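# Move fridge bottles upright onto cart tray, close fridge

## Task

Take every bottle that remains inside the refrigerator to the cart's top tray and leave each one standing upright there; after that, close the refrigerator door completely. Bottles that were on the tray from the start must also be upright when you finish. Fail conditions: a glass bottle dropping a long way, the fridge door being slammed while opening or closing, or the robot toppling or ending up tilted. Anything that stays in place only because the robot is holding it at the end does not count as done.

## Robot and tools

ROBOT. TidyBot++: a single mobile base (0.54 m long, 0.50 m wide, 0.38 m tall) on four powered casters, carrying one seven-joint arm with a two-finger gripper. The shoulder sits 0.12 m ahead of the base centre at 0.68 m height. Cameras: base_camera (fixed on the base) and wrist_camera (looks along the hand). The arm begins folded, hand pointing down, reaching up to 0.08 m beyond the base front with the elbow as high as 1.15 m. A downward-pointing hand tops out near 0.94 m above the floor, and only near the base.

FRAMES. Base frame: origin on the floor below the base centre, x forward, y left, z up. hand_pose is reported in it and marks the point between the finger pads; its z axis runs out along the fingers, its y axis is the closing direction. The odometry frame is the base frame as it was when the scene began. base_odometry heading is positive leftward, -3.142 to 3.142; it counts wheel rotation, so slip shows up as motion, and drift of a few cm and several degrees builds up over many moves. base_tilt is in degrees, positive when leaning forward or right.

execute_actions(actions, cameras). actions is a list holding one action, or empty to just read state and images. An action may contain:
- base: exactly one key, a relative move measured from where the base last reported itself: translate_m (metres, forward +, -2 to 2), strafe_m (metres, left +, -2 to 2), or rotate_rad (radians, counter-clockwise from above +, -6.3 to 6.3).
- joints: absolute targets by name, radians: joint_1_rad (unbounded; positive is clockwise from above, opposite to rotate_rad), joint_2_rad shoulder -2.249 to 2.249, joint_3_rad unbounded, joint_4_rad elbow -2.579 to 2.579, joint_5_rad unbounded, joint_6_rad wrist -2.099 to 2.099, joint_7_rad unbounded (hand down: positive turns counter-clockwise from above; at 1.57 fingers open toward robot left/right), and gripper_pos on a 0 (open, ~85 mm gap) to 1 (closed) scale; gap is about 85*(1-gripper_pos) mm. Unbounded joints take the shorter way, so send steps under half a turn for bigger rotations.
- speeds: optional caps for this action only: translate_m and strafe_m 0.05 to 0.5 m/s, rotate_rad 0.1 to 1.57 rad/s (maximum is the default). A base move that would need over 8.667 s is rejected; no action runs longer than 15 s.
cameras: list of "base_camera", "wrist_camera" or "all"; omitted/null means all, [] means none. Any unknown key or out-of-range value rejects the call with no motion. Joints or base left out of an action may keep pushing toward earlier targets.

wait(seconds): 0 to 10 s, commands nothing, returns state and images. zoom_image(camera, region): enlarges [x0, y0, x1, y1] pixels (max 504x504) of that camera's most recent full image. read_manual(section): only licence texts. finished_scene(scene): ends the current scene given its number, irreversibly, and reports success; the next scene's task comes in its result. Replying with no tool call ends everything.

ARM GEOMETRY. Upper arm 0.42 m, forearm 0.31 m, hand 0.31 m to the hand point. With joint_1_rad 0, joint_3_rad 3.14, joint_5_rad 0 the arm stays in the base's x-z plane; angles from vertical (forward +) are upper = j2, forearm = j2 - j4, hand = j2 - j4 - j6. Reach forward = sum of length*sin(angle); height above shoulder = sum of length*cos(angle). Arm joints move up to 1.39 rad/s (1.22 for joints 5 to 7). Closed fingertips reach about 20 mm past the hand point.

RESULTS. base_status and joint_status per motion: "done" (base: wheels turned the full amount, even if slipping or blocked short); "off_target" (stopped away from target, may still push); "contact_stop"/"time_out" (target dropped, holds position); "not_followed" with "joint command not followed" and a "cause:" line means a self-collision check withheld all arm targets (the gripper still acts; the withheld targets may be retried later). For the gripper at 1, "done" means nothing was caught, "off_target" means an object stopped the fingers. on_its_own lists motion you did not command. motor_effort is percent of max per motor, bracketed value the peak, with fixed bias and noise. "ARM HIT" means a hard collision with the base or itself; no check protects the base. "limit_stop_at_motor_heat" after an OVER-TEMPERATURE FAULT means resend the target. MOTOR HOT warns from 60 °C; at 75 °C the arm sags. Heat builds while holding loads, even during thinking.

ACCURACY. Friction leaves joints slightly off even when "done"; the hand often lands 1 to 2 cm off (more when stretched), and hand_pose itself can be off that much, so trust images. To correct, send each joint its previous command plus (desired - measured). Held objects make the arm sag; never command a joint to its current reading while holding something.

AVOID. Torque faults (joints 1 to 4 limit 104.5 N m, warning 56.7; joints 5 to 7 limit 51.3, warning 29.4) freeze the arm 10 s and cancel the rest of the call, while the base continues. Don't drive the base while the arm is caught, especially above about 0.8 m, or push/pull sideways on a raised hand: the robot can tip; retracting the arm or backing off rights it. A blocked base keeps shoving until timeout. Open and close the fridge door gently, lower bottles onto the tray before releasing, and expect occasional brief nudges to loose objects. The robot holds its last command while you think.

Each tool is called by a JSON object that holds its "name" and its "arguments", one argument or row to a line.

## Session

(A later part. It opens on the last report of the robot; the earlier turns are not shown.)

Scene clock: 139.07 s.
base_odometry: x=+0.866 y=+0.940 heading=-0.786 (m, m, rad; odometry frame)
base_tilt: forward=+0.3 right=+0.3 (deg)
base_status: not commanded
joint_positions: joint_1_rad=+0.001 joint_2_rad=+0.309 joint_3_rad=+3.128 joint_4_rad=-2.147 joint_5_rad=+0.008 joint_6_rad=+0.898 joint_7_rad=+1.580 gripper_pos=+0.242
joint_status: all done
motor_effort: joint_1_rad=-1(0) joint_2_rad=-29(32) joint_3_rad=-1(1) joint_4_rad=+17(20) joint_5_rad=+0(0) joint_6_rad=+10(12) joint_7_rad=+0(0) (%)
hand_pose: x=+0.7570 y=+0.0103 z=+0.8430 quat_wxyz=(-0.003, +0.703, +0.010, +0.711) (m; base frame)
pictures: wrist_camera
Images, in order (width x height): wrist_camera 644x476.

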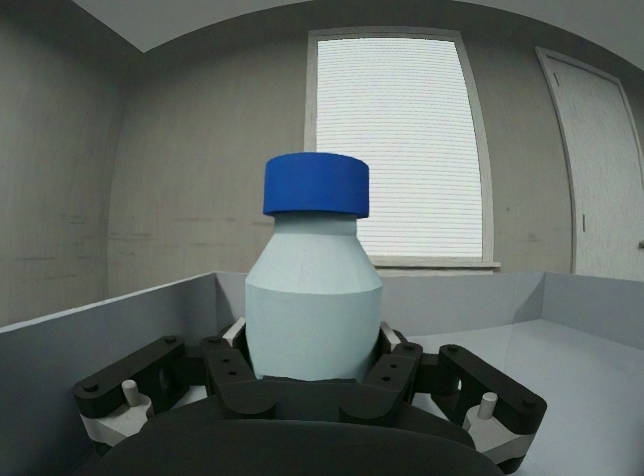

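{"name": "execute_actions", "arguments": {
  "actions": [
    {"joints":{"joint_2_rad":0.3,"joint_6_rad":0.92,"gripper_pos":0}}
  ],
  "cameras": ["wrist_camera"]
}}

{"name": "execute_actions", "arguments": {
  "actions": [
    {"base":{"translate_m":-0.04},"joints":{"joint_2_rad":0.21,"joint_6_rad":0.85},"speeds":{"translate_m":0.08}}
  ],
  "cameras": ["wrist_camera"]
}}

{"name": "execute_actions", "arguments": {
  "actions": [
    {"joints":{"joint_2_rad":-0.2,"joint_4_rad":-2.2,"joint_6_rad":0.5}}
  ],
  "cameras": ["wrist_camera"]
}}

Scene clock: 145.07 s.
base_odometry: x=+0.866 y=+0.940 heading=-0.786 (m, m, rad; odometry frame)
base_tilt: forward=+0.3 right=+0.4 (deg)
base_status: not commanded
joint_positions: joint_1_rad=+0.001 joint_2_rad=+0.309 joint_3_rad=+3.128 joint_4_rad=-2.147 joint_5_rad=+0.008 joint_6_rad=+0.898 joint_7_rad=+1.580 gripper_pos=+0.000
joint_status: all done
motor_effort: joint_1_rad=+0(1) joint_2_rad=-28(33) joint_3_rad=+0(1) joint_4_rad=+16(19) joint_5_rad=-1(1) joint_6_rad=+10(12) joint_7_rad=+1(1) (%)
hand_pose: x=+0.7570 y=+0.0103 z=+0.8432 quat_wxyz=(-0.003, +0.703, +0.010, +0.712) (m; base frame)
pictures: wrist_camera
Images, in order (width x height): wrist_camera 644x476.

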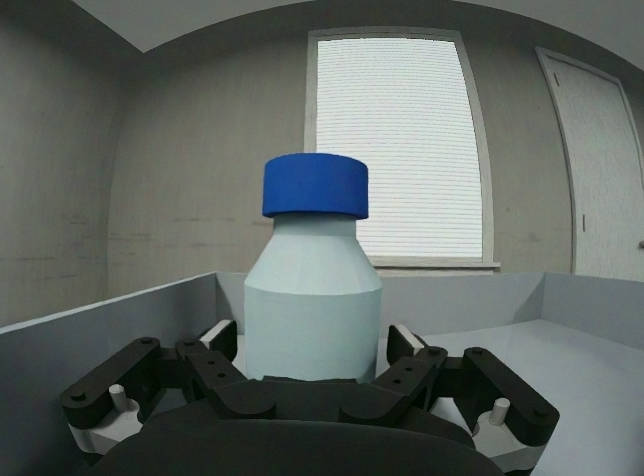

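Scene clock: 146.13 s.
base_odometry: x=+0.838 y=+0.968 heading=-0.786 (m, m, rad; odometry frame)
base_tilt: forward=+0.3 right=+0.4 (deg)
base_status: done
joint_positions: joint_1_rad=+0.001 joint_2_rad=+0.210 joint_3_rad=+3.128 joint_4_rad=-2.147 joint_5_rad=+0.008 joint_6_rad=+0.898 joint_7_rad=+1.580 gripper_pos=+0.000
joint_status: all done
motor_effort: joint_1_rad=+0(1) joint_2_rad=-26(31) joint_3_rad=+0(1) joint_4_rad=+18(18) joint_5_rad=+0(2) joint_6_rad=+9(10) joint_7_rad=+0(2) (%)
hand_pose: x=+0.7379 y=+0.0103 z=+0.9057 quat_wxyz=(-0.003, +0.666, +0.010, +0.746) (m; base frame)
pictures: wrist_camera
Images, in order (width x height): wrist_camera 644x476.

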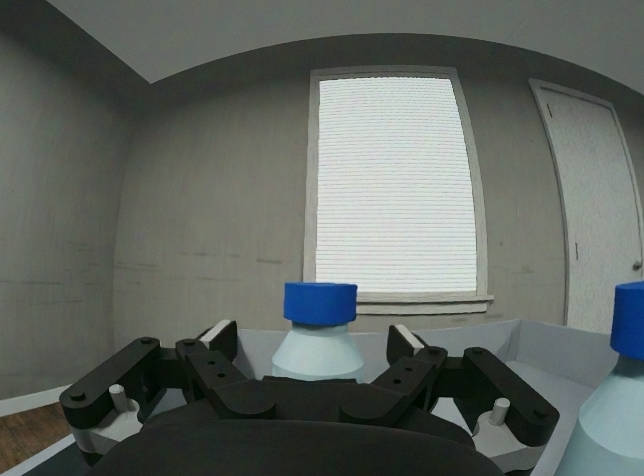

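Scene clock: 147.73 s.
base_odometry: x=+0.838 y=+0.968 heading=-0.786 (m, m, rad; odometry frame)
base_tilt: forward=+0.3 right=+0.3 (deg)
base_status: not commanded
joint_positions: joint_1_rad=+0.001 joint_2_rad=-0.193 joint_3_rad=+3.128 joint_4_rad=-2.181 joint_5_rad=+0.008 joint_6_rad=+0.547 joint_7_rad=+1.580 gripper_pos=+0.000
joint_status: all done
motor_effort: joint_1_rad=-1(0) joint_2_rad=-14(28) joint_3_rad=+0(0) joint_4_rad=+21(22) joint_5_rad=-1(1) joint_6_rad=+10(9) joint_7_rad=+2(1) (%)
hand_pose: x=+0.6342 y=+0.0099 z=+1.0077 quat_wxyz=(+0.001, +0.660, +0.012, +0.752) (m; base frame)
pictures: wrist_camera
Images, in order (width x height): wrist_camera 644x476.

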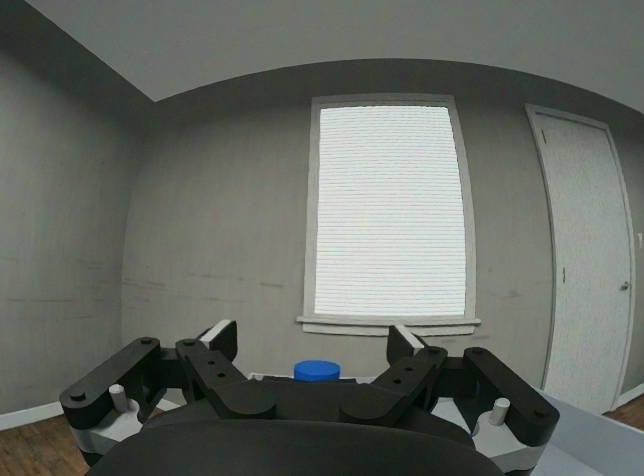

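{"name": "execute_actions", "arguments": {
  "actions": [
    {"base":{"translate_m":-0.12},"joints":{"joint_2_rad":-0.35,"joint_4_rad":-2.3}}
  ],
  "cameras": []
}}

{"name": "execute_actions", "arguments": {
  "actions": [
    {"base":{"rotate_rad":2.986}}
  ],
  "cameras": []
}}

{"name": "execute_actions", "arguments": {
  "actions": [
    {"base":{"strafe_m":0.5},"joints":{"joint_2_rad":0.5,"joint_4_rad":-1.9,"joint_6_rad":0.3}}
  ]
}}

Scene clock: 159.83 s.
base_odometry: x=+0.753 y=+1.053 heading=-0.786 (m, m, rad; odometry frame)
base_tilt: forward=+0.3 right=+0.4 (deg)
base_status: done
joint_positions: joint_1_rad=+0.001 joint_2_rad=-0.356 joint_3_rad=+3.128 joint_4_rad=-2.285 joint_5_rad=+0.008 joint_6_rad=+0.546 joint_7_rad=+1.580 gripper_pos=+0.000
joint_status: all done
motor_effort: joint_1_rad=+0(1) joint_2_rad=-8(17) joint_3_rad=+0(1) joint_4_rad=+22(23) joint_5_rad=+0(0) joint_6_rad=+9(10) joint_7_rad=+0(1) (%)
hand_pose: x=+0.5724 y=+0.0097 z=+1.0237 quat_wxyz=(+0.002, +0.638, +0.012, +0.770) (m; base frame)
pictures: none
No camera images: the call's "cameras" was empty. Leave "cameras" out to get every camera's image.

Scene clock: 163.07 s.
base_odometry: x=+0.753 y=+1.053 heading=+2.199 (m, m, rad; odometry frame)
base_tilt: forward=+0.3 right=+0.3 (deg)
base_status: done
joint_positions: joint_1_rad=+0.001 joint_2_rad=-0.356 joint_3_rad=+3.129 joint_4_rad=-2.285 joint_5_rad=+0.008 joint_6_rad=+0.545 joint_7_rad=+1.580 gripper_pos=+0.000
joint_status: not commanded
motor_effort: joint_1_rad=+0(2) joint_2_rad=-9(10) joint_3_rad=+0(3) joint_4_rad=+22(22) joint_5_rad=+0(0) joint_6_rad=+9(10) joint_7_rad=+1(1) (%)
hand_pose: x=+0.5724 y=+0.0091 z=+1.0236 quat_wxyz=(+0.002, +0.638, +0.012, +0.770) (m; base frame)
pictures: none
No camera images: the call's "cameras" was empty. Leave "cameras" out to get every camera's image.

Scene clock: 165.43 s.
base_odometry: x=+0.349 y=+0.758 heading=+2.201 (m, m, rad; odometry frame)
base_tilt: forward=+0.3 right=+0.3 (deg)
base_status: done
joint_positions: joint_1_rad=-0.003 joint_2_rad=+0.492 joint_3_rad=+3.128 joint_4_rad=-1.920 joint_5_rad=+0.008 joint_6_rad=+0.346 joint_7_rad=+1.580 gripper_pos=+0.000
joint_status: all done
motor_effort: joint_1_rad=+0(3) joint_2_rad=-34(36) joint_3_rad=-1(2) joint_4_rad=+16(21) joint_5_rad=-1(0) joint_6_rad=+8(9) joint_7_rad=+1(1) (%)
hand_pose: x=+0.8010 y=+0.0127 z=+0.6705 quat_wxyz=(-0.004, +0.859, +0.013, +0.512) (m; base frame)
pictures: base_camera, wrist_camera
Images, in order (width x height): base_camera 644x364, wrist_camera 644x476.

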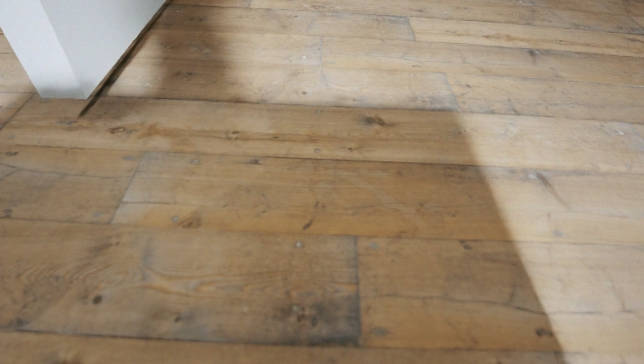

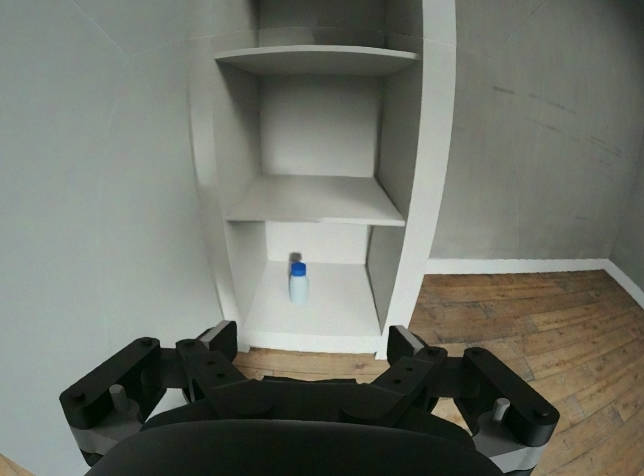

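{"name": "execute_actions", "arguments": {
  "actions": [
    {"joints":{"joint_2_rad":1.5,"joint_4_rad":-0.95,"joint_6_rad":0.55}}
  ],
  "cameras": []
}}

{"name": "execute_actions", "arguments": {
  "actions": [
    {"joints":{"joint_2_rad":1.77,"joint_4_rad":-0.8,"joint_6_rad":0.66}}
  ]
}}

Scene clock: 173.97 s.
base_odometry: x=+0.349 y=+0.758 heading=+2.201 (m, m, rad; odometry frame)
base_tilt: forward=+0.3 right=+0.4 (deg)
base_status: not commanded
joint_positions: joint_1_rad=-0.003 joint_2_rad=+1.494 joint_3_rad=+3.128 joint_4_rad=-0.970 joint_5_rad=+0.008 joint_6_rad=+0.502 joint_7_rad=+1.580 gripper_pos=+0.000
joint_status: all done
motor_effort: joint_1_rad=+0(0) joint_2_rad=-54(57) joint_3_rad=-1(1) joint_4_rad=+16(17) joint_5_rad=-1(0) joint_6_rad=+9(9) joint_7_rad=+1(1) (%)
hand_pose: x=+1.0233 y=+0.0110 z=+0.3505 quat_wxyz=(-0.004, +0.831, +0.006, +0.556) (m; base frame)
pictures: none
No camera images: the call's "cameras" was empty. Leave "cameras" out to get every camera's image.

Scene clock: 175.70 s.
base_odometry: x=+0.349 y=+0.758 heading=+2.201 (m, m, rad; odometry frame)
base_tilt: forward=+0.3 right=+0.3 (deg)
base_status: not commanded
joint_positions: joint_1_rad=-0.003 joint_2_rad=+1.776 joint_3_rad=+3.128 joint_4_rad=-0.815 joint_5_rad=+0.008 joint_6_rad=+0.614 joint_7_rad=+1.580 gripper_pos=+0.000
joint_status: all done
motor_effort: joint_1_rad=+0(0) joint_2_rad=-51(58) joint_3_rad=-1(1) joint_4_rad=+14(16) joint_5_rad=-1(1) joint_6_rad=+8(10) joint_7_rad=+1(0) (%)
hand_pose: x=+0.9812 y=+0.0096 z=+0.2052 quat_wxyz=(-0.003, +0.835, +0.004, +0.550) (m; base frame)
pictures: base_camera, wrist_camera
Images, in order (width x height): base_camera 644x364, wrist_camera 644x476.

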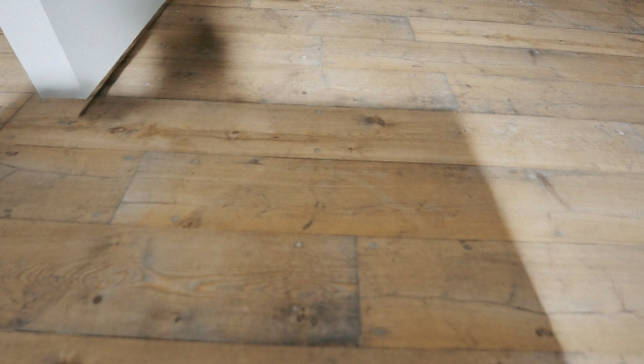

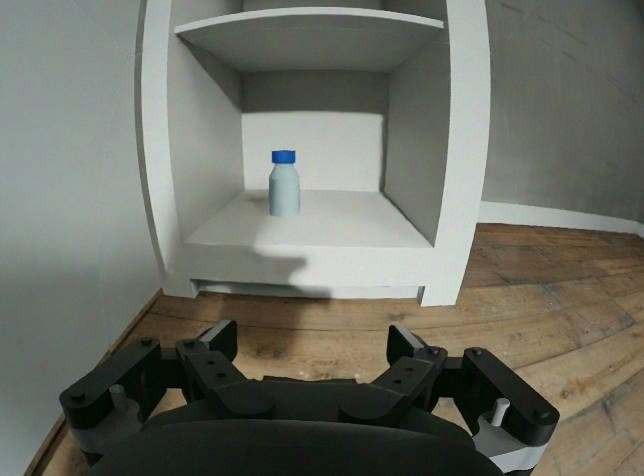

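{"name": "execute_actions", "arguments": {
  "actions": [
    {"base":{"strafe_m":0.055}}
  ],
  "cameras": []
}}

{"name": "execute_actions", "arguments": {
  "actions": [
    {"base":{"translate_m":0.33},"speeds":{"translate_m":0.15}}
  ]
}}

Scene clock: 183.50 s.
base_odometry: x=+0.305 y=+0.725 heading=+2.202 (m, m, rad; odometry frame)
base_tilt: forward=+0.3 right=+0.4 (deg)
base_status: done
joint_positions: joint_1_rad=-0.004 joint_2_rad=+1.776 joint_3_rad=+3.128 joint_4_rad=-0.815 joint_5_rad=+0.008 joint_6_rad=+0.614 joint_7_rad=+1.580 gripper_pos=+0.000
joint_status: not commanded
motor_effort: joint_1_rad=+0(4) joint_2_rad=-52(52) joint_3_rad=-1(2) joint_4_rad=+14(15) joint_5_rad=-1(1) joint_6_rad=+9(10) joint_7_rad=+1(0) (%)
hand_pose: x=+0.9812 y=+0.0098 z=+0.2052 quat_wxyz=(-0.003, +0.835, +0.004, +0.550) (m; base frame)
pictures: none
No camera images: the call's "cameras" was empty. Leave "cameras" out to get every camera's image.

Scene clock: 186.40 s.
base_odometry: x=+0.110 y=+0.991 heading=+2.203 (m, m, rad; odometry frame)
base_tilt: forward=+0.4 right=+0.3 (deg)
base_status: done
joint_positions: joint_1_rad=-0.003 joint_2_rad=+1.776 joint_3_rad=+3.128 joint_4_rad=-0.813 joint_5_rad=+0.008 joint_6_rad=+0.614 joint_7_rad=+1.580 gripper_pos=+0.000
joint_status: not commanded
motor_effort: joint_1_rad=+0(2) joint_2_rad=-52(55) joint_3_rad=-1(2) joint_4_rad=+14(16) joint_5_rad=-1(1) joint_6_rad=+9(9) joint_7_rad=+1(1) (%)
hand_pose: x=+0.9823 y=+0.0093 z=+0.2064 quat_wxyz=(-0.003, +0.835, +0.004, +0.551) (m; base frame)
pictures: base_camera, wrist_camera
Images, in order (width x height): base_camera 644x364, wrist_camera 644x476.

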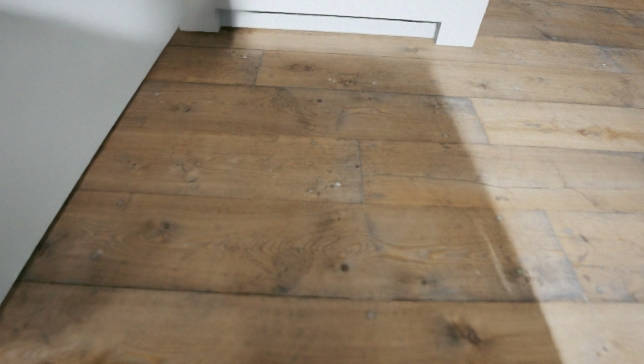

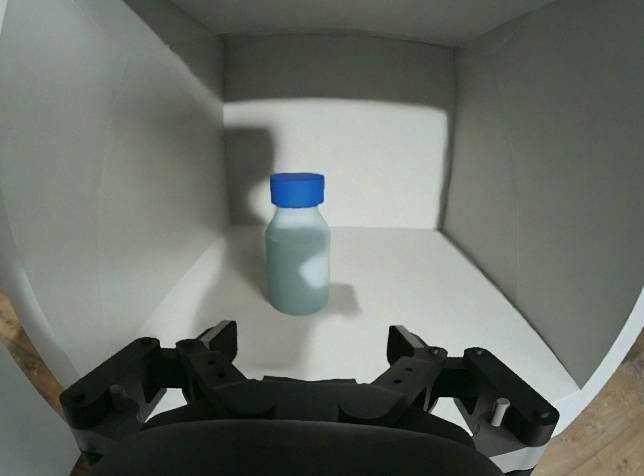

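{"name": "execute_actions", "arguments": {
  "actions": [
    {"base":{"strafe_m":-0.03},"joints":{"joint_1_rad":-0.065,"joint_2_rad":1.8,"joint_6_rad":0.69}}
  ],
  "cameras": []
}}

{"name": "execute_actions", "arguments": {
  "actions": [
    {"base":{"translate_m":0.11},"speeds":{"translate_m":0.08}}
  ]
}}

Scene clock: 194.53 s.
base_odometry: x=+0.134 y=+1.009 heading=+2.203 (m, m, rad; odometry frame)
base_tilt: forward=+0.3 right=+0.3 (deg)
base_status: done
joint_positions: joint_1_rad=-0.055 joint_2_rad=+1.784 joint_3_rad=+3.128 joint_4_rad=-0.813 joint_5_rad=+0.008 joint_6_rad=+0.643 joint_7_rad=+1.580 gripper_pos=+0.000
joint_status: all done
motor_effort: joint_1_rad=-1(3) joint_2_rad=-52(53) joint_3_rad=-1(2) joint_4_rad=+14(14) joint_5_rad=+0(0) joint_6_rad=+9(9) joint_7_rad=+0(1) (%)
hand_pose: x=+0.9803 y=+0.0541 z=+0.2079 quat_wxyz=(-0.018, +0.828, +0.025, +0.559) (m; base frame)
pictures: none
No camera images: the call's "cameras" was empty. Leave "cameras" out to get every camera's image.

Scene clock: 196.47 s.
base_odometry: x=+0.069 y=+1.098 heading=+2.202 (m, m, rad; odometry frame)
base_tilt: forward=+0.3 right=+0.3 (deg)
base_status: done
joint_positions: joint_1_rad=-0.057 joint_2_rad=+1.787 joint_3_rad=+3.128 joint_4_rad=-0.812 joint_5_rad=+0.008 joint_6_rad=+0.643 joint_7_rad=+1.580 gripper_pos=+0.000
joint_status: not commanded
motor_effort: joint_1_rad=+0(2) joint_2_rad=-51(54) joint_3_rad=-1(2) joint_4_rad=+14(15) joint_5_rad=-1(0) joint_6_rad=+9(9) joint_7_rad=+0(0) (%)
hand_pose: x=+0.9792 y=+0.0557 z=+0.2059 quat_wxyz=(-0.018, +0.829, +0.026, +0.559) (m; base frame)
pictures: base_camera, wrist_camera
Images, in order (width x height): base_camera 644x364, wrist_camera 644x476.

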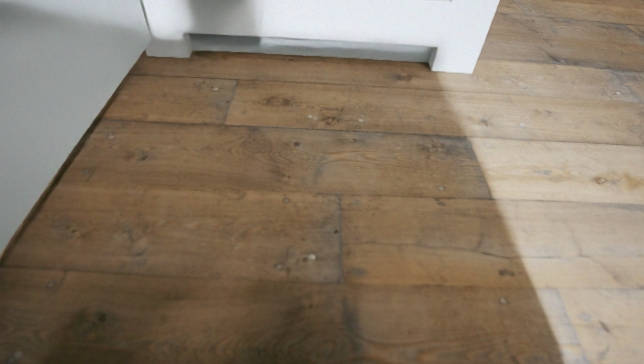

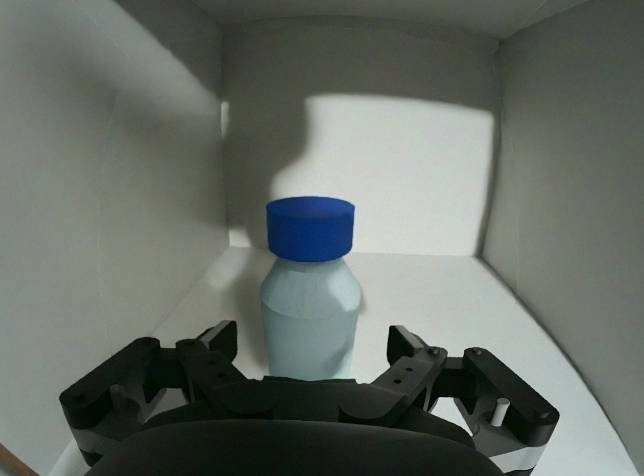

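{"name": "execute_actions", "arguments": {
  "actions": [
    {"joints":{"joint_1_rad":-0.085,"joint_2_rad":1.845,"joint_6_rad":0.73}}
  ],
  "cameras": ["wrist_camera"]
}}

{"name": "execute_actions", "arguments": {
  "actions": [
    {"base":{"translate_m":0.065},"speeds":{"translate_m":0.06}}
  ],
  "cameras": ["wrist_camera"]
}}

Scene clock: 201.70 s.
base_odometry: x=+0.069 y=+1.098 heading=+2.202 (m, m, rad; odometry frame)
base_tilt: forward=+0.3 right=+0.3 (deg)
base_status: not commanded
joint_positions: joint_1_rad=-0.077 joint_2_rad=+1.836 joint_3_rad=+3.128 joint_4_rad=-0.811 joint_5_rad=+0.008 joint_6_rad=+0.685 joint_7_rad=+1.580 gripper_pos=+0.000
joint_status: all done
motor_effort: joint_1_rad=-1(2) joint_2_rad=-50(53) joint_3_rad=-1(1) joint_4_rad=+13(14) joint_5_rad=+0(0) joint_6_rad=+9(9) joint_7_rad=+1(1) (%)
hand_pose: x=+0.9588 y=+0.0715 z=+0.1759 quat_wxyz=(-0.024, +0.831, +0.034, +0.555) (m; base frame)
pictures: wrist_camera
Images, in order (width x height): wrist_camera 644x476.

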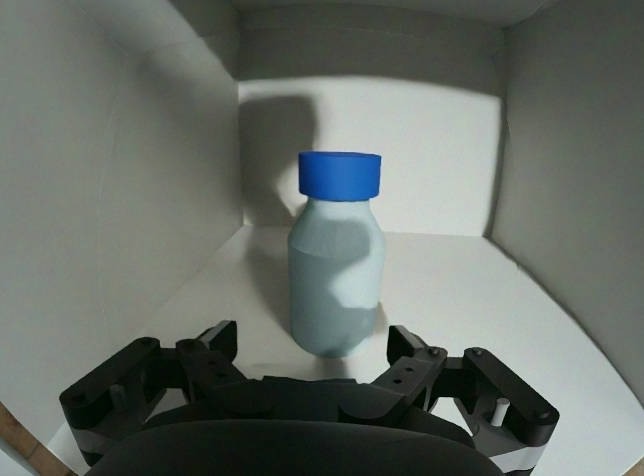

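Scene clock: 203.30 s.
base_odometry: x=+0.031 y=+1.151 heading=+2.201 (m, m, rad; odometry frame)
base_tilt: forward=+0.3 right=+0.3 (deg)
base_status: done
joint_positions: joint_1_rad=-0.079 joint_2_rad=+1.837 joint_3_rad=+3.128 joint_4_rad=-0.811 joint_5_rad=+0.008 joint_6_rad=+0.685 joint_7_rad=+1.580 gripper_pos=+0.000
joint_status: not commanded
motor_effort: joint_1_rad=-1(4) joint_2_rad=-50(52) joint_3_rad=-1(2) joint_4_rad=+13(14) joint_5_rad=+0(1) joint_6_rad=+9(9) joint_7_rad=+1(1) (%)
hand_pose: x=+0.9584 y=+0.0727 z=+0.1755 quat_wxyz=(-0.024, +0.831, +0.035, +0.555) (m; base frame)
pictures: wrist_camera
Images, in order (width x height): wrist_camera 644x476.

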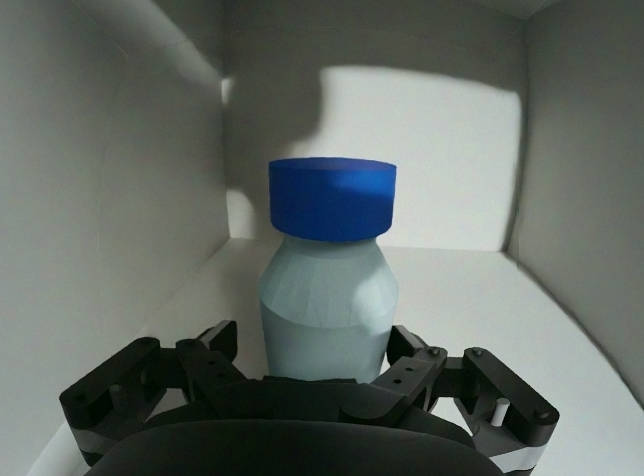

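{"name": "execute_actions", "arguments": {
  "actions": [
    {"base":{"strafe_m":-0.009}}
  ],
  "cameras": []
}}

{"name": "execute_actions", "arguments": {
  "actions": [
    {"base":{"translate_m":0.012}}
  ],
  "cameras": ["wrist_camera"]
}}

{"name": "execute_actions", "arguments": {
  "actions": [
    {"joints":{"gripper_pos":1}}
  ],
  "cameras": ["wrist_camera"]
}}

{"name": "execute_actions", "arguments": {
  "actions": [
    {"joints":{"joint_2_rad":1.75,"joint_6_rad":0.69}}
  ],
  "cameras": ["wrist_camera"]
}}

Scene clock: 212.50 s.
base_odometry: x=+0.038 y=+1.156 heading=+2.202 (m, m, rad; odometry frame)
base_tilt: forward=+0.3 right=+0.3 (deg)
base_status: done
joint_positions: joint_1_rad=-0.082 joint_2_rad=+1.837 joint_3_rad=+3.128 joint_4_rad=-0.811 joint_5_rad=+0.008 joint_6_rad=+0.685 joint_7_rad=+1.580 gripper_pos=+0.000
joint_status: not commanded
motor_effort: joint_1_rad=+0(3) joint_2_rad=-50(52) joint_3_rad=-1(2) joint_4_rad=+13(14) joint_5_rad=+0(0) joint_6_rad=+9(9) joint_7_rad=+1(1) (%)
hand_pose: x=+0.9582 y=+0.0756 z=+0.1755 quat_wxyz=(-0.025, +0.831, +0.037, +0.555) (m; base frame)
pictures: none
No camera images: the call's "cameras" was empty. Leave "cameras" out to get every camera's image.

Scene clock: 213.20 s.
base_odometry: x=+0.031 y=+1.166 heading=+2.201 (m, m, rad; odometry frame)
base_tilt: forward=+0.3 right=+0.3 (deg)
base_status: done
joint_positions: joint_1_rad=-0.083 joint_2_rad=+1.838 joint_3_rad=+3.128 joint_4_rad=-0.809 joint_5_rad=+0.008 joint_6_rad=+0.685 joint_7_rad=+1.580 gripper_pos=+0.000
joint_status: not commanded
motor_effort: joint_1_rad=+0(5) joint_2_rad=-50(52) joint_3_rad=-1(2) joint_4_rad=+13(15) joint_5_rad=+0(2) joint_6_rad=+9(9) joint_7_rad=+1(1) (%)
hand_pose: x=+0.9585 y=+0.0763 z=+0.1757 quat_wxyz=(-0.025, +0.830, +0.037, +0.556) (m; base frame)
pictures: wrist_camera
Images, in order (width x height): wrist_camera 644x476.

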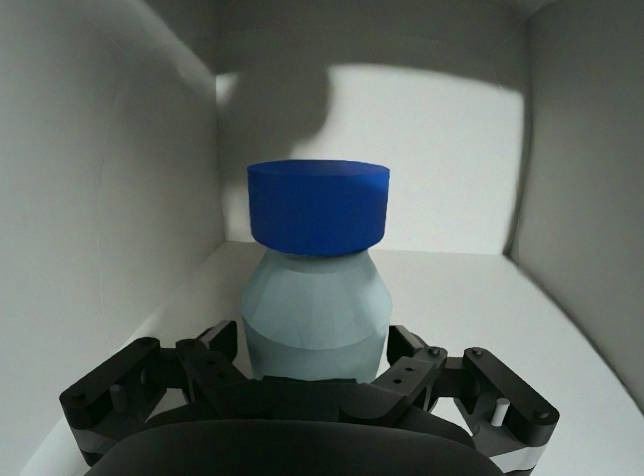

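Scene clock: 214.30 s.
base_odometry: x=+0.031 y=+1.166 heading=+2.201 (m, m, rad; odometry frame)
base_tilt: forward=+0.3 right=+0.3 (deg)
base_status: not commanded
joint_positions: joint_1_rad=-0.083 joint_2_rad=+1.838 joint_3_rad=+3.128 joint_4_rad=-0.809 joint_5_rad=+0.008 joint_6_rad=+0.688 joint_7_rad=+1.580 gripper_pos=+0.240
joint_status: gripper_pos off_target (ended at +0.240, target +1.000)
motor_effort: joint_1_rad=+1(3) joint_2_rad=-50(52) joint_3_rad=-1(2) joint_4_rad=+14(14) joint_5_rad=-1(2) joint_6_rad=+9(9) joint_7_rad=+0(1) (%)
hand_pose: x=+0.9588 y=+0.0761 z=+0.1764 quat_wxyz=(-0.025, +0.829, +0.037, +0.557) (m; base frame)
pictures: wrist_camera
Images, in order (width x height): wrist_camera 644x476.

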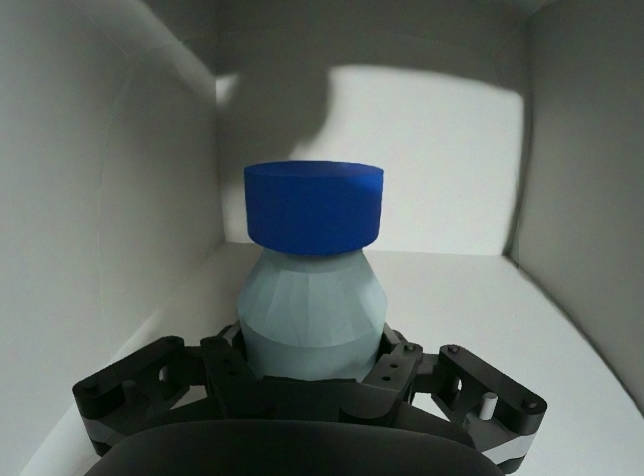

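Scene clock: 215.47 s.
base_odometry: x=+0.031 y=+1.166 heading=+2.201 (m, m, rad; odometry frame)
base_tilt: forward=+0.4 right=+0.3 (deg)
base_status: not commanded
joint_positions: joint_1_rad=-0.083 joint_2_rad=+1.796 joint_3_rad=+3.128 joint_4_rad=-0.813 joint_5_rad=+0.008 joint_6_rad=+0.688 joint_7_rad=+1.580 gripper_pos=+0.240
joint_status: joint_2_rad off_target (ended at +1.796, target +1.750); the others done
motor_effort: joint_1_rad=+0(0) joint_2_rad=-58(59) joint_3_rad=-2(1) joint_4_rad=+17(18) joint_5_rad=-1(1) joint_6_rad=+13(13) joint_7_rad=+0(1) (%)
hand_pose: x=+0.9776 y=+0.0777 z=+0.2102 quat_wxyz=(-0.026, +0.819, +0.036, +0.572) (m; base frame)
pictures: wrist_camera
Images, in order (width x height): wrist_camera 644x476.

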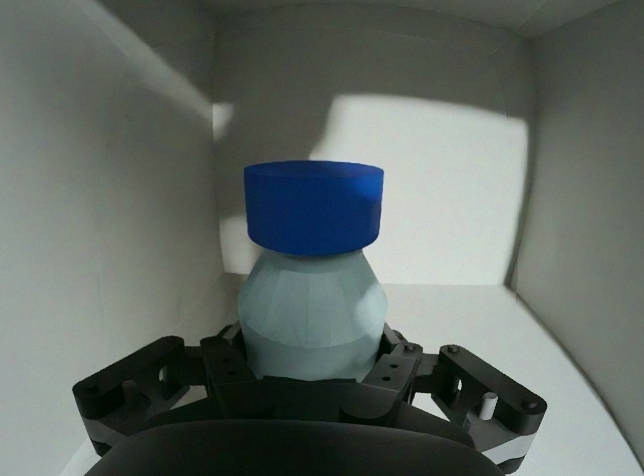

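{"name": "execute_actions", "arguments": {
  "actions": [
    {"base":{"translate_m":-0.517},"speeds":{"translate_m":0.25}}
  ],
  "cameras": []
}}

{"name": "execute_actions", "arguments": {
  "actions": [
    {"base":{"strafe_m":-0.517},"joints":{"joint_1_rad":0.01,"joint_2_rad":-0.4,"joint_4_rad":-1.85,"joint_6_rad":-0.35},"speeds":{"strafe_m":0.3}}
  ],
  "cameras": ["wrist_camera"]
}}

{"name": "execute_actions", "arguments": {
  "actions": [
    {"base":{"rotate_rad":-2.987},"speeds":{"rotate_rad":1.0}}
  ]
}}

Scene clock: 228.87 s.
base_odometry: x=+0.336 y=+0.749 heading=+2.201 (m, m, rad; odometry frame)
base_tilt: forward=+0.3 right=+0.3 (deg)
base_status: done
joint_positions: joint_1_rad=-0.084 joint_2_rad=+1.794 joint_3_rad=+3.128 joint_4_rad=-0.813 joint_5_rad=+0.008 joint_6_rad=+0.688 joint_7_rad=+1.580 gripper_pos=+0.240
joint_status: not commanded
motor_effort: joint_1_rad=+0(6) joint_2_rad=-58(60) joint_3_rad=-1(3) joint_4_rad=+18(19) joint_5_rad=-1(1) joint_6_rad=+13(13) joint_7_rad=+1(1) (%)
hand_pose: x=+0.9785 y=+0.0786 z=+0.2119 quat_wxyz=(-0.026, +0.818, +0.037, +0.573) (m; base frame)
pictures: none
No camera images: the call's "cameras" was empty. Leave "cameras" out to get every camera's image.

Scene clock: 232.10 s.
base_odometry: x=+0.754 y=+1.053 heading=+2.201 (m, m, rad; odometry frame)
base_tilt: forward=+0.3 right=+0.3 (deg)
base_status: done
joint_positions: joint_1_rad=-0.003 joint_2_rad=-0.373 joint_3_rad=+3.130 joint_4_rad=-1.855 joint_5_rad=+0.008 joint_6_rad=-0.329 joint_7_rad=+1.580 gripper_pos=+0.240
joint_status: all done
motor_effort: joint_1_rad=+0(3) joint_2_rad=-13(64) joint_3_rad=+0(3) joint_4_rad=+27(27) joint_5_rad=-1(1) joint_6_rad=+13(14) joint_7_rad=+1(0) (%)
hand_pose: x=+0.5811 y=+0.0081 z=+1.0269 quat_wxyz=(+0.003, +0.787, +0.012, +0.617) (m; base frame)
pictures: wrist_camera
Images, in order (width x height): wrist_camera 644x476.

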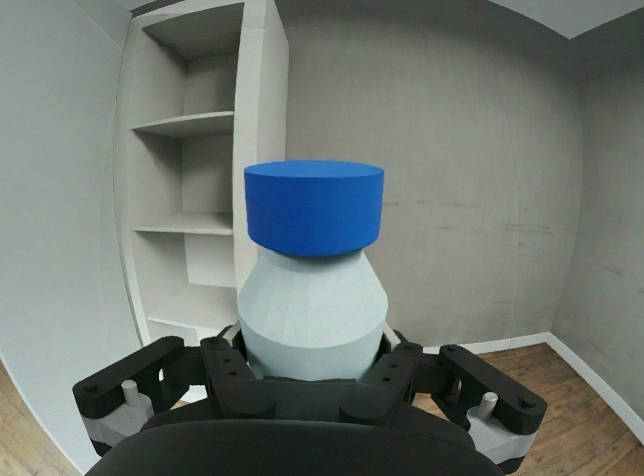

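Scene clock: 236.10 s.
base_odometry: x=+0.754 y=+1.053 heading=-0.785 (m, m, rad; odometry frame)
base_tilt: forward=+0.3 right=+0.3 (deg)
base_status: done
joint_positions: joint_1_rad=+0.006 joint_2_rad=-0.373 joint_3_rad=+3.131 joint_4_rad=-1.856 joint_5_rad=+0.008 joint_6_rad=-0.329 joint_7_rad=+1.580 gripper_pos=+0.240
joint_status: not commanded
motor_effort: joint_1_rad=+0(2) joint_2_rad=-13(14) joint_3_rad=+0(4) joint_4_rad=+27(28) joint_5_rad=+0(0) joint_6_rad=+13(13) joint_7_rad=+1(1) (%)
hand_pose: x=+0.5811 y=+0.0041 z=+1.0266 quat_wxyz=(+0.006, +0.787, +0.009, +0.617) (m; base frame)
pictures: base_camera, wrist_camera
Images, in order (width x height): base_camera 644x364, wrist_camera 644x476.

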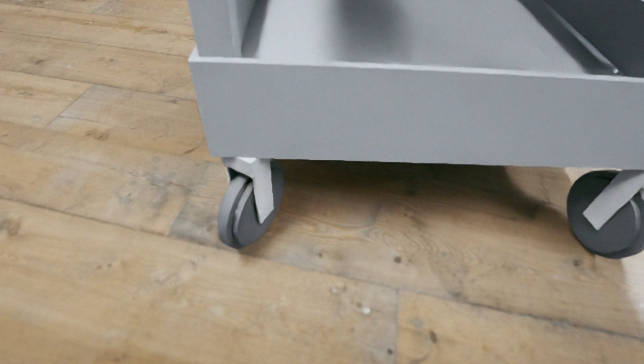

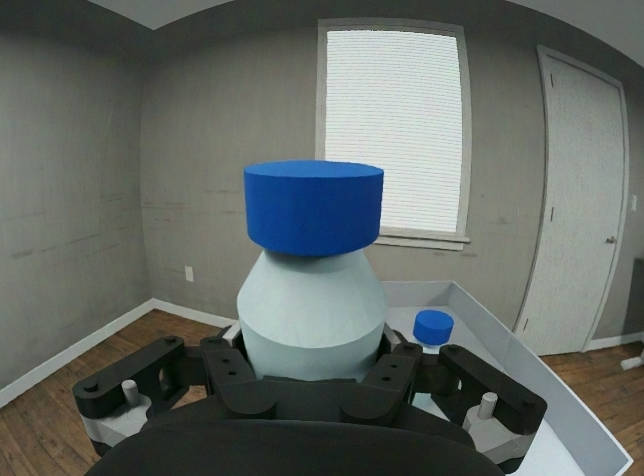

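{"name": "execute_actions", "arguments": {
  "actions": [
    {"base":{"rotate_rad":-0.04}}
  ],
  "cameras": []
}}

{"name": "execute_actions", "arguments": {
  "actions": [
    {"base":{"strafe_m":-0.02}}
  ],
  "cameras": []
}}

{"name": "execute_actions", "arguments": {
  "actions": [
    {"base":{"translate_m":0.11},"speeds":{"translate_m":0.12}}
  ]
}}

{"name": "execute_actions", "arguments": {
  "actions": [
    {"joints":{"joint_2_rad":-0.25,"joint_4_rad":-2.09,"joint_6_rad":-0.04}}
  ],
  "cameras": ["wrist_camera"]
}}

Scene clock: 250.43 s.
base_odometry: x=+0.754 y=+1.053 heading=-0.824 (m, m, rad; odometry frame)
base_tilt: forward=+0.3 right=+0.4 (deg)
base_status: done
joint_positions: joint_1_rad=+0.010 joint_2_rad=-0.373 joint_3_rad=+3.133 joint_4_rad=-1.856 joint_5_rad=+0.008 joint_6_rad=-0.329 joint_7_rad=+1.580 gripper_pos=+0.240
joint_status: not commanded
motor_effort: joint_1_rad=-1(2) joint_2_rad=-13(13) joint_3_rad=+0(3) joint_4_rad=+27(27) joint_5_rad=-1(1) joint_6_rad=+13(13) joint_7_rad=+1(1) (%)
hand_pose: x=+0.5812 y=+0.0008 z=+1.0266 quat_wxyz=(+0.008, +0.787, +0.006, +0.617) (m; base frame)
pictures: none
No camera images: the call's "cameras" was empty. Leave "cameras" out to get every camera's image.

Scene clock: 251.20 s.
base_odometry: x=+0.739 y=+1.040 heading=-0.825 (m, m, rad; odometry frame)
base_tilt: forward=+0.2 right=+0.3 (deg)
base_status: done
joint_positions: joint_1_rad=+0.010 joint_2_rad=-0.373 joint_3_rad=+3.134 joint_4_rad=-1.856 joint_5_rad=+0.008 joint_6_rad=-0.329 joint_7_rad=+1.580 gripper_pos=+0.240
joint_status: not commanded
motor_effort: joint_1_rad=+0(1) joint_2_rad=-12(14) joint_3_rad=+0(3) joint_4_rad=+27(28) joint_5_rad=-1(1) joint_6_rad=+12(13) joint_7_rad=+1(1) (%)
hand_pose: x=+0.5812 y=+0.0001 z=+1.0265 quat_wxyz=(+0.008, +0.787, +0.005, +0.616) (m; base frame)
pictures: none
No camera images: the call's "cameras" was empty. Leave "cameras" out to get every camera's image.

Scene clock: 252.73 s.
base_odometry: x=+0.813 y=+0.959 heading=-0.826 (m, m, rad; odometry frame)
base_tilt: forward=+0.3 right=+0.3 (deg)
base_status: done
joint_positions: joint_1_rad=+0.010 joint_2_rad=-0.377 joint_3_rad=+3.134 joint_4_rad=-1.857 joint_5_rad=+0.008 joint_6_rad=-0.330 joint_7_rad=+1.580 gripper_pos=+0.240
joint_status: not commanded
motor_effort: joint_1_rad=+0(1) joint_2_rad=-13(16) joint_3_rad=+0(1) joint_4_rad=+28(28) joint_5_rad=-1(0) joint_6_rad=+13(14) joint_7_rad=+1(1) (%)
hand_pose: x=+0.5796 y=+0.0001 z=+1.0276 quat_wxyz=(+0.008, +0.787, +0.005, +0.617) (m; base frame)
pictures: base_camera, wrist_camera
Images, in order (width x height): base_camera 644x364, wrist_camera 644x476.

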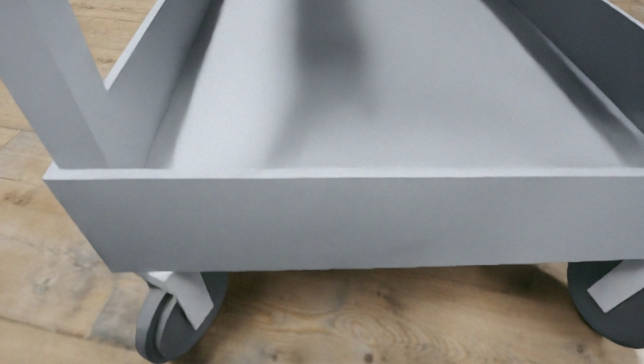

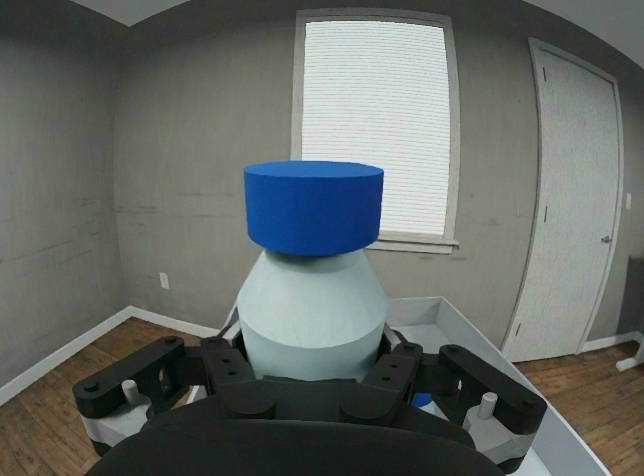

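Scene clock: 254.13 s.
base_odometry: x=+0.813 y=+0.959 heading=-0.826 (m, m, rad; odometry frame)
base_tilt: forward=+0.3 right=+0.3 (deg)
base_status: not commanded
joint_positions: joint_1_rad=+0.010 joint_2_rad=-0.232 joint_3_rad=+3.134 joint_4_rad=-2.106 joint_5_rad=+0.008 joint_6_rad=-0.112 joint_7_rad=+1.580 gripper_pos=+0.240
joint_status: joint_6_rad off_target (ended at -0.112, target -0.040); the others done
motor_effort: joint_1_rad=+0(0) joint_2_rad=-17(19) joint_3_rad=+0(0) joint_4_rad=+26(28) joint_5_rad=-1(0) joint_6_rad=+12(13) joint_7_rad=+0(1) (%)
hand_pose: x=+0.6070 y=+0.0001 z=+0.8722 quat_wxyz=(+0.006, +0.837, +0.006, +0.546) (m; base frame)
pictures: wrist_camera
Images, in order (width x height): wrist_camera 644x476.

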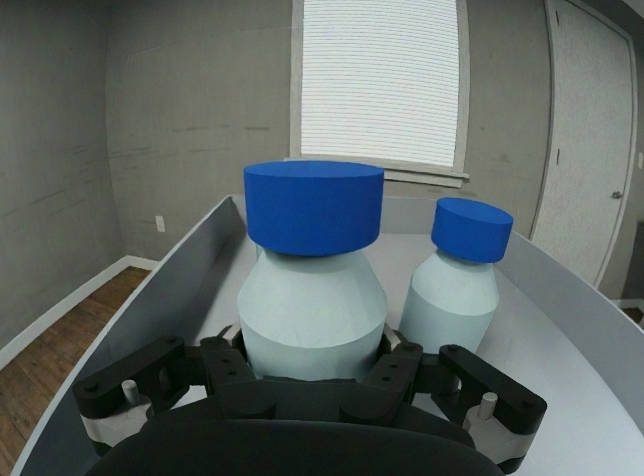

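{"name": "execute_actions", "arguments": {
  "actions": [
    {"base":{"strafe_m":0.022}}
  ],
  "cameras": []
}}

{"name": "execute_actions", "arguments": {
  "actions": [
    {"base":{"translate_m":-0.04},"joints":{"joint_2_rad":-0.17,"joint_4_rad":-2.13,"joint_6_rad":0.11}}
  ],
  "cameras": ["wrist_camera"]
}}

{"name": "execute_actions", "arguments": {
  "actions": [
    {"joints":{"joint_2_rad":-0.13,"joint_4_rad":-2.15,"joint_6_rad":0.15}}
  ],
  "cameras": ["wrist_camera"]
}}

Scene clock: 261.20 s.
base_odometry: x=+0.830 y=+0.973 heading=-0.826 (m, m, rad; odometry frame)
base_tilt: forward=+0.2 right=+0.3 (deg)
base_status: done
joint_positions: joint_1_rad=+0.010 joint_2_rad=-0.232 joint_3_rad=+3.129 joint_4_rad=-2.106 joint_5_rad=+0.008 joint_6_rad=-0.111 joint_7_rad=+1.580 gripper_pos=+0.240
joint_status: not commanded
motor_effort: joint_1_rad=+0(2) joint_2_rad=-16(19) joint_3_rad=+0(3) joint_4_rad=+26(26) joint_5_rad=-1(0) joint_6_rad=+12(12) joint_7_rad=+1(1) (%)
hand_pose: x=+0.6071 y=+0.0026 z=+0.8724 quat_wxyz=(+0.005, +0.837, +0.008, +0.547) (m; base frame)
pictures: none
No camera images: the call's "cameras" was empty. Leave "cameras" out to get every camera's image.

Scene clock: 262.13 s.
base_odometry: x=+0.803 y=+1.003 heading=-0.826 (m, m, rad; odometry frame)
base_tilt: forward=+0.3 right=+0.4 (deg)
base_status: done
joint_positions: joint_1_rad=+0.010 joint_2_rad=-0.169 joint_3_rad=+3.129 joint_4_rad=-2.140 joint_5_rad=+0.008 joint_6_rad=+0.039 joint_7_rad=+1.580 gripper_pos=+0.240
joint_status: joint_6_rad off_target (ended at +0.039, target +0.110); the others done
motor_effort: joint_1_rad=+0(1) joint_2_rad=-19(19) joint_3_rad=+0(1) joint_4_rad=+25(26) joint_5_rad=-1(1) joint_6_rad=+12(13) joint_7_rad=+1(1) (%)
hand_pose: x=+0.6288 y=+0.0029 z=+0.8636 quat_wxyz=(+0.005, +0.823, +0.008, +0.568) (m; base frame)
pictures: wrist_camera
Images, in order (width x height): wrist_camera 644x476.

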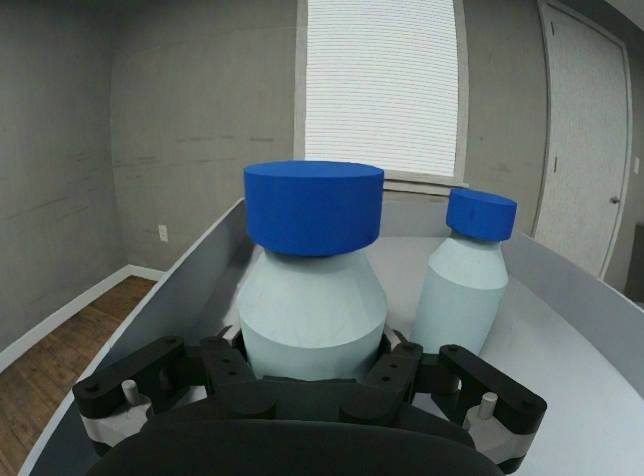

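Scene clock: 262.90 s.
base_odometry: x=+0.803 y=+1.003 heading=-0.826 (m, m, rad; odometry frame)
base_tilt: forward=+0.3 right=+0.4 (deg)
base_status: not commanded
joint_positions: joint_1_rad=+0.010 joint_2_rad=-0.127 joint_3_rad=+3.129 joint_4_rad=-2.156 joint_5_rad=+0.008 joint_6_rad=+0.085 joint_7_rad=+1.579 gripper_pos=+0.240
joint_status: joint_6_rad off_target (ended at +0.085, target +0.150); the others done
motor_effort: joint_1_rad=+0(0) joint_2_rad=-19(22) joint_3_rad=+0(0) joint_4_rad=+24(25) joint_5_rad=+0(1) joint_6_rad=+12(13) joint_7_rad=+1(1) (%)
hand_pose: x=+0.6375 y=+0.0030 z=+0.8469 quat_wxyz=(+0.004, +0.826, +0.008, +0.564) (m; base frame)
pictures: wrist_camera
Images, in order (width x height): wrist_camera 644x476.

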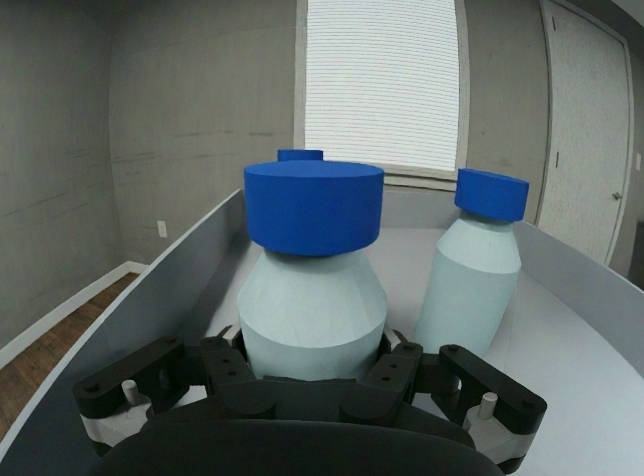

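{"name": "execute_actions", "arguments": {
  "actions": [
    {"joints":{"joint_2_rad":-0.105,"joint_4_rad":-2.17,"joint_6_rad":0.15}}
  ],
  "cameras": []
}}

{"name": "execute_actions", "arguments": {
  "actions": [
    {"joints":{"joint_4_rad":-2.2}}
  ],
  "cameras": ["wrist_camera"]
}}

Scene clock: 267.70 s.
base_odometry: x=+0.803 y=+1.003 heading=-0.826 (m, m, rad; odometry frame)
base_tilt: forward=+0.3 right=+0.4 (deg)
base_status: not commanded
joint_positions: joint_1_rad=+0.010 joint_2_rad=-0.124 joint_3_rad=+3.129 joint_4_rad=-2.158 joint_5_rad=+0.008 joint_6_rad=+0.095 joint_7_rad=+1.579 gripper_pos=+0.240
joint_status: all done
motor_effort: joint_1_rad=-1(0) joint_2_rad=-16(19) joint_3_rad=+0(0) joint_4_rad=+22(24) joint_5_rad=+0(0) joint_6_rad=+9(13) joint_7_rad=+1(1) (%)
hand_pose: x=+0.6385 y=+0.0030 z=+0.8467 quat_wxyz=(+0.004, +0.825, +0.008, +0.566) (m; base frame)
pictures: none
No camera images: the call's "cameras" was empty. Leave "cameras" out to get every camera's image.

Scene clock: 268.33 s.
base_odometry: x=+0.803 y=+1.003 heading=-0.826 (m, m, rad; odometry frame)
base_tilt: forward=+0.3 right=+0.4 (deg)
base_status: not commanded
joint_positions: joint_1_rad=+0.010 joint_2_rad=-0.124 joint_3_rad=+3.129 joint_4_rad=-2.168 joint_5_rad=+0.008 joint_6_rad=+0.115 joint_7_rad=+1.579 gripper_pos=+0.240
joint_status: all done
motor_effort: joint_1_rad=+0(0) joint_2_rad=-13(17) joint_3_rad=+0(0) joint_4_rad=+18(22) joint_5_rad=-1(0) joint_6_rad=+7(10) joint_7_rad=+1(1) (%)
hand_pose: x=+0.6381 y=+0.0031 z=+0.8466 quat_wxyz=(+0.004, +0.822, +0.008, +0.570) (m; base frame)
pictures: wrist_camera
Images, in order (width x height): wrist_camera 644x476.

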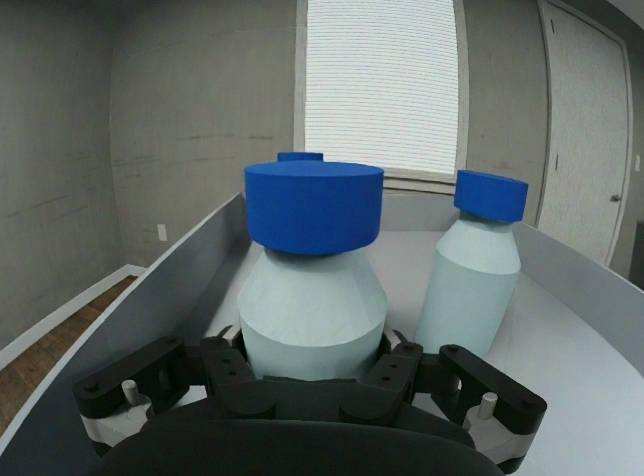

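{"name": "execute_actions", "arguments": {
  "actions": [
    {"joints":{"gripper_pos":0,"joint_2_rad":-0.125,"joint_4_rad":-2.16,"joint_6_rad":0.11}}
  ],
  "cameras": ["wrist_camera"]
}}

{"name": "execute_actions", "arguments": {
  "actions": [
    {"base":{"translate_m":-0.05},"speeds":{"translate_m":0.08}}
  ],
  "cameras": ["wrist_camera"]
}}

{"name": "execute_actions", "arguments": {
  "actions": [
    {"joints":{"joint_2_rad":-0.5,"joint_4_rad":-2.15,"joint_6_rad":-0.2}}
  ],
  "cameras": ["wrist_camera"]
}}

Scene clock: 273.53 s.
base_odometry: x=+0.803 y=+1.003 heading=-0.826 (m, m, rad; odometry frame)
base_tilt: forward=+0.3 right=+0.3 (deg)
base_status: not commanded
joint_positions: joint_1_rad=+0.010 joint_2_rad=-0.124 joint_3_rad=+3.129 joint_4_rad=-2.167 joint_5_rad=+0.008 joint_6_rad=+0.115 joint_7_rad=+1.579 gripper_pos=+0.000
joint_status: all done
motor_effort: joint_1_rad=+0(0) joint_2_rad=-17(18) joint_3_rad=+0(0) joint_4_rad=+21(23) joint_5_rad=-1(0) joint_6_rad=+9(11) joint_7_rad=+1(1) (%)
hand_pose: x=+0.6384 y=+0.0031 z=+0.8470 quat_wxyz=(+0.004, +0.822, +0.008, +0.570) (m; base frame)
pictures: wrist_camera
Images, in order (width x height): wrist_camera 644x476.

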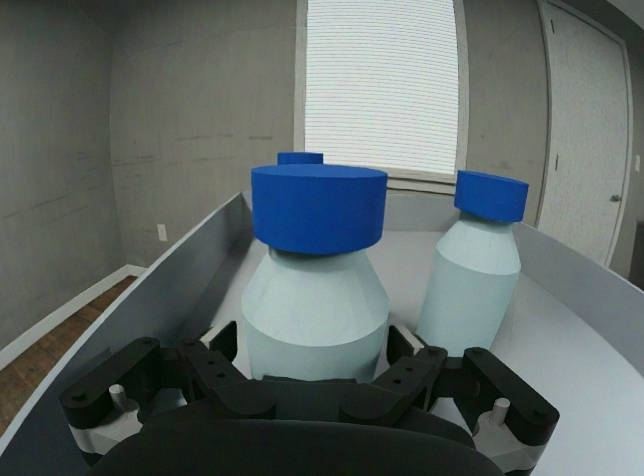

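Scene clock: 274.70 s.
base_odometry: x=+0.769 y=+1.040 heading=-0.826 (m, m, rad; odometry frame)
base_tilt: forward=+0.3 right=+0.4 (deg)
base_status: done
joint_positions: joint_1_rad=+0.010 joint_2_rad=-0.124 joint_3_rad=+3.129 joint_4_rad=-2.167 joint_5_rad=+0.008 joint_6_rad=+0.115 joint_7_rad=+1.579 gripper_pos=+0.000
joint_status: not commanded
motor_effort: joint_1_rad=+0(1) joint_2_rad=-16(19) joint_3_rad=+0(1) joint_4_rad=+21(21) joint_5_rad=+0(1) joint_6_rad=+9(9) joint_7_rad=+1(0) (%)
hand_pose: x=+0.6383 y=+0.0031 z=+0.8472 quat_wxyz=(+0.004, +0.822, +0.008, +0.570) (m; base frame)
pictures: wrist_camera
Images, in order (width x height): wrist_camera 644x476.

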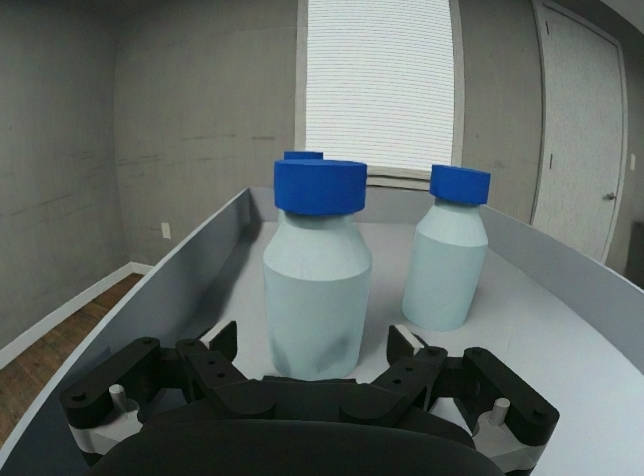

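Scene clock: 276.20 s.
base_odometry: x=+0.769 y=+1.040 heading=-0.826 (m, m, rad; odometry frame)
base_tilt: forward=+0.3 right=+0.3 (deg)
base_status: not commanded
joint_positions: joint_1_rad=+0.010 joint_2_rad=-0.492 joint_3_rad=+3.129 joint_4_rad=-2.167 joint_5_rad=+0.008 joint_6_rad=-0.153 joint_7_rad=+1.579 gripper_pos=+0.000
joint_status: all done
motor_effort: joint_1_rad=+0(0) joint_2_rad=-5(18) joint_3_rad=+0(0) joint_4_rad=+23(23) joint_5_rad=-1(0) joint_6_rad=+9(10) joint_7_rad=+1(1) (%)
hand_pose: x=+0.5338 y=+0.0029 z=+0.9409 quat_wxyz=(+0.007, +0.792, +0.008, +0.611) (m; base frame)
pictures: wrist_camera
Images, in order (width x height): wrist_camera 644x476.

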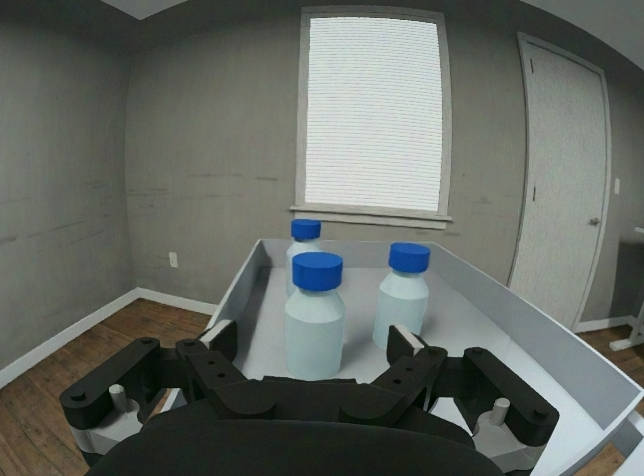

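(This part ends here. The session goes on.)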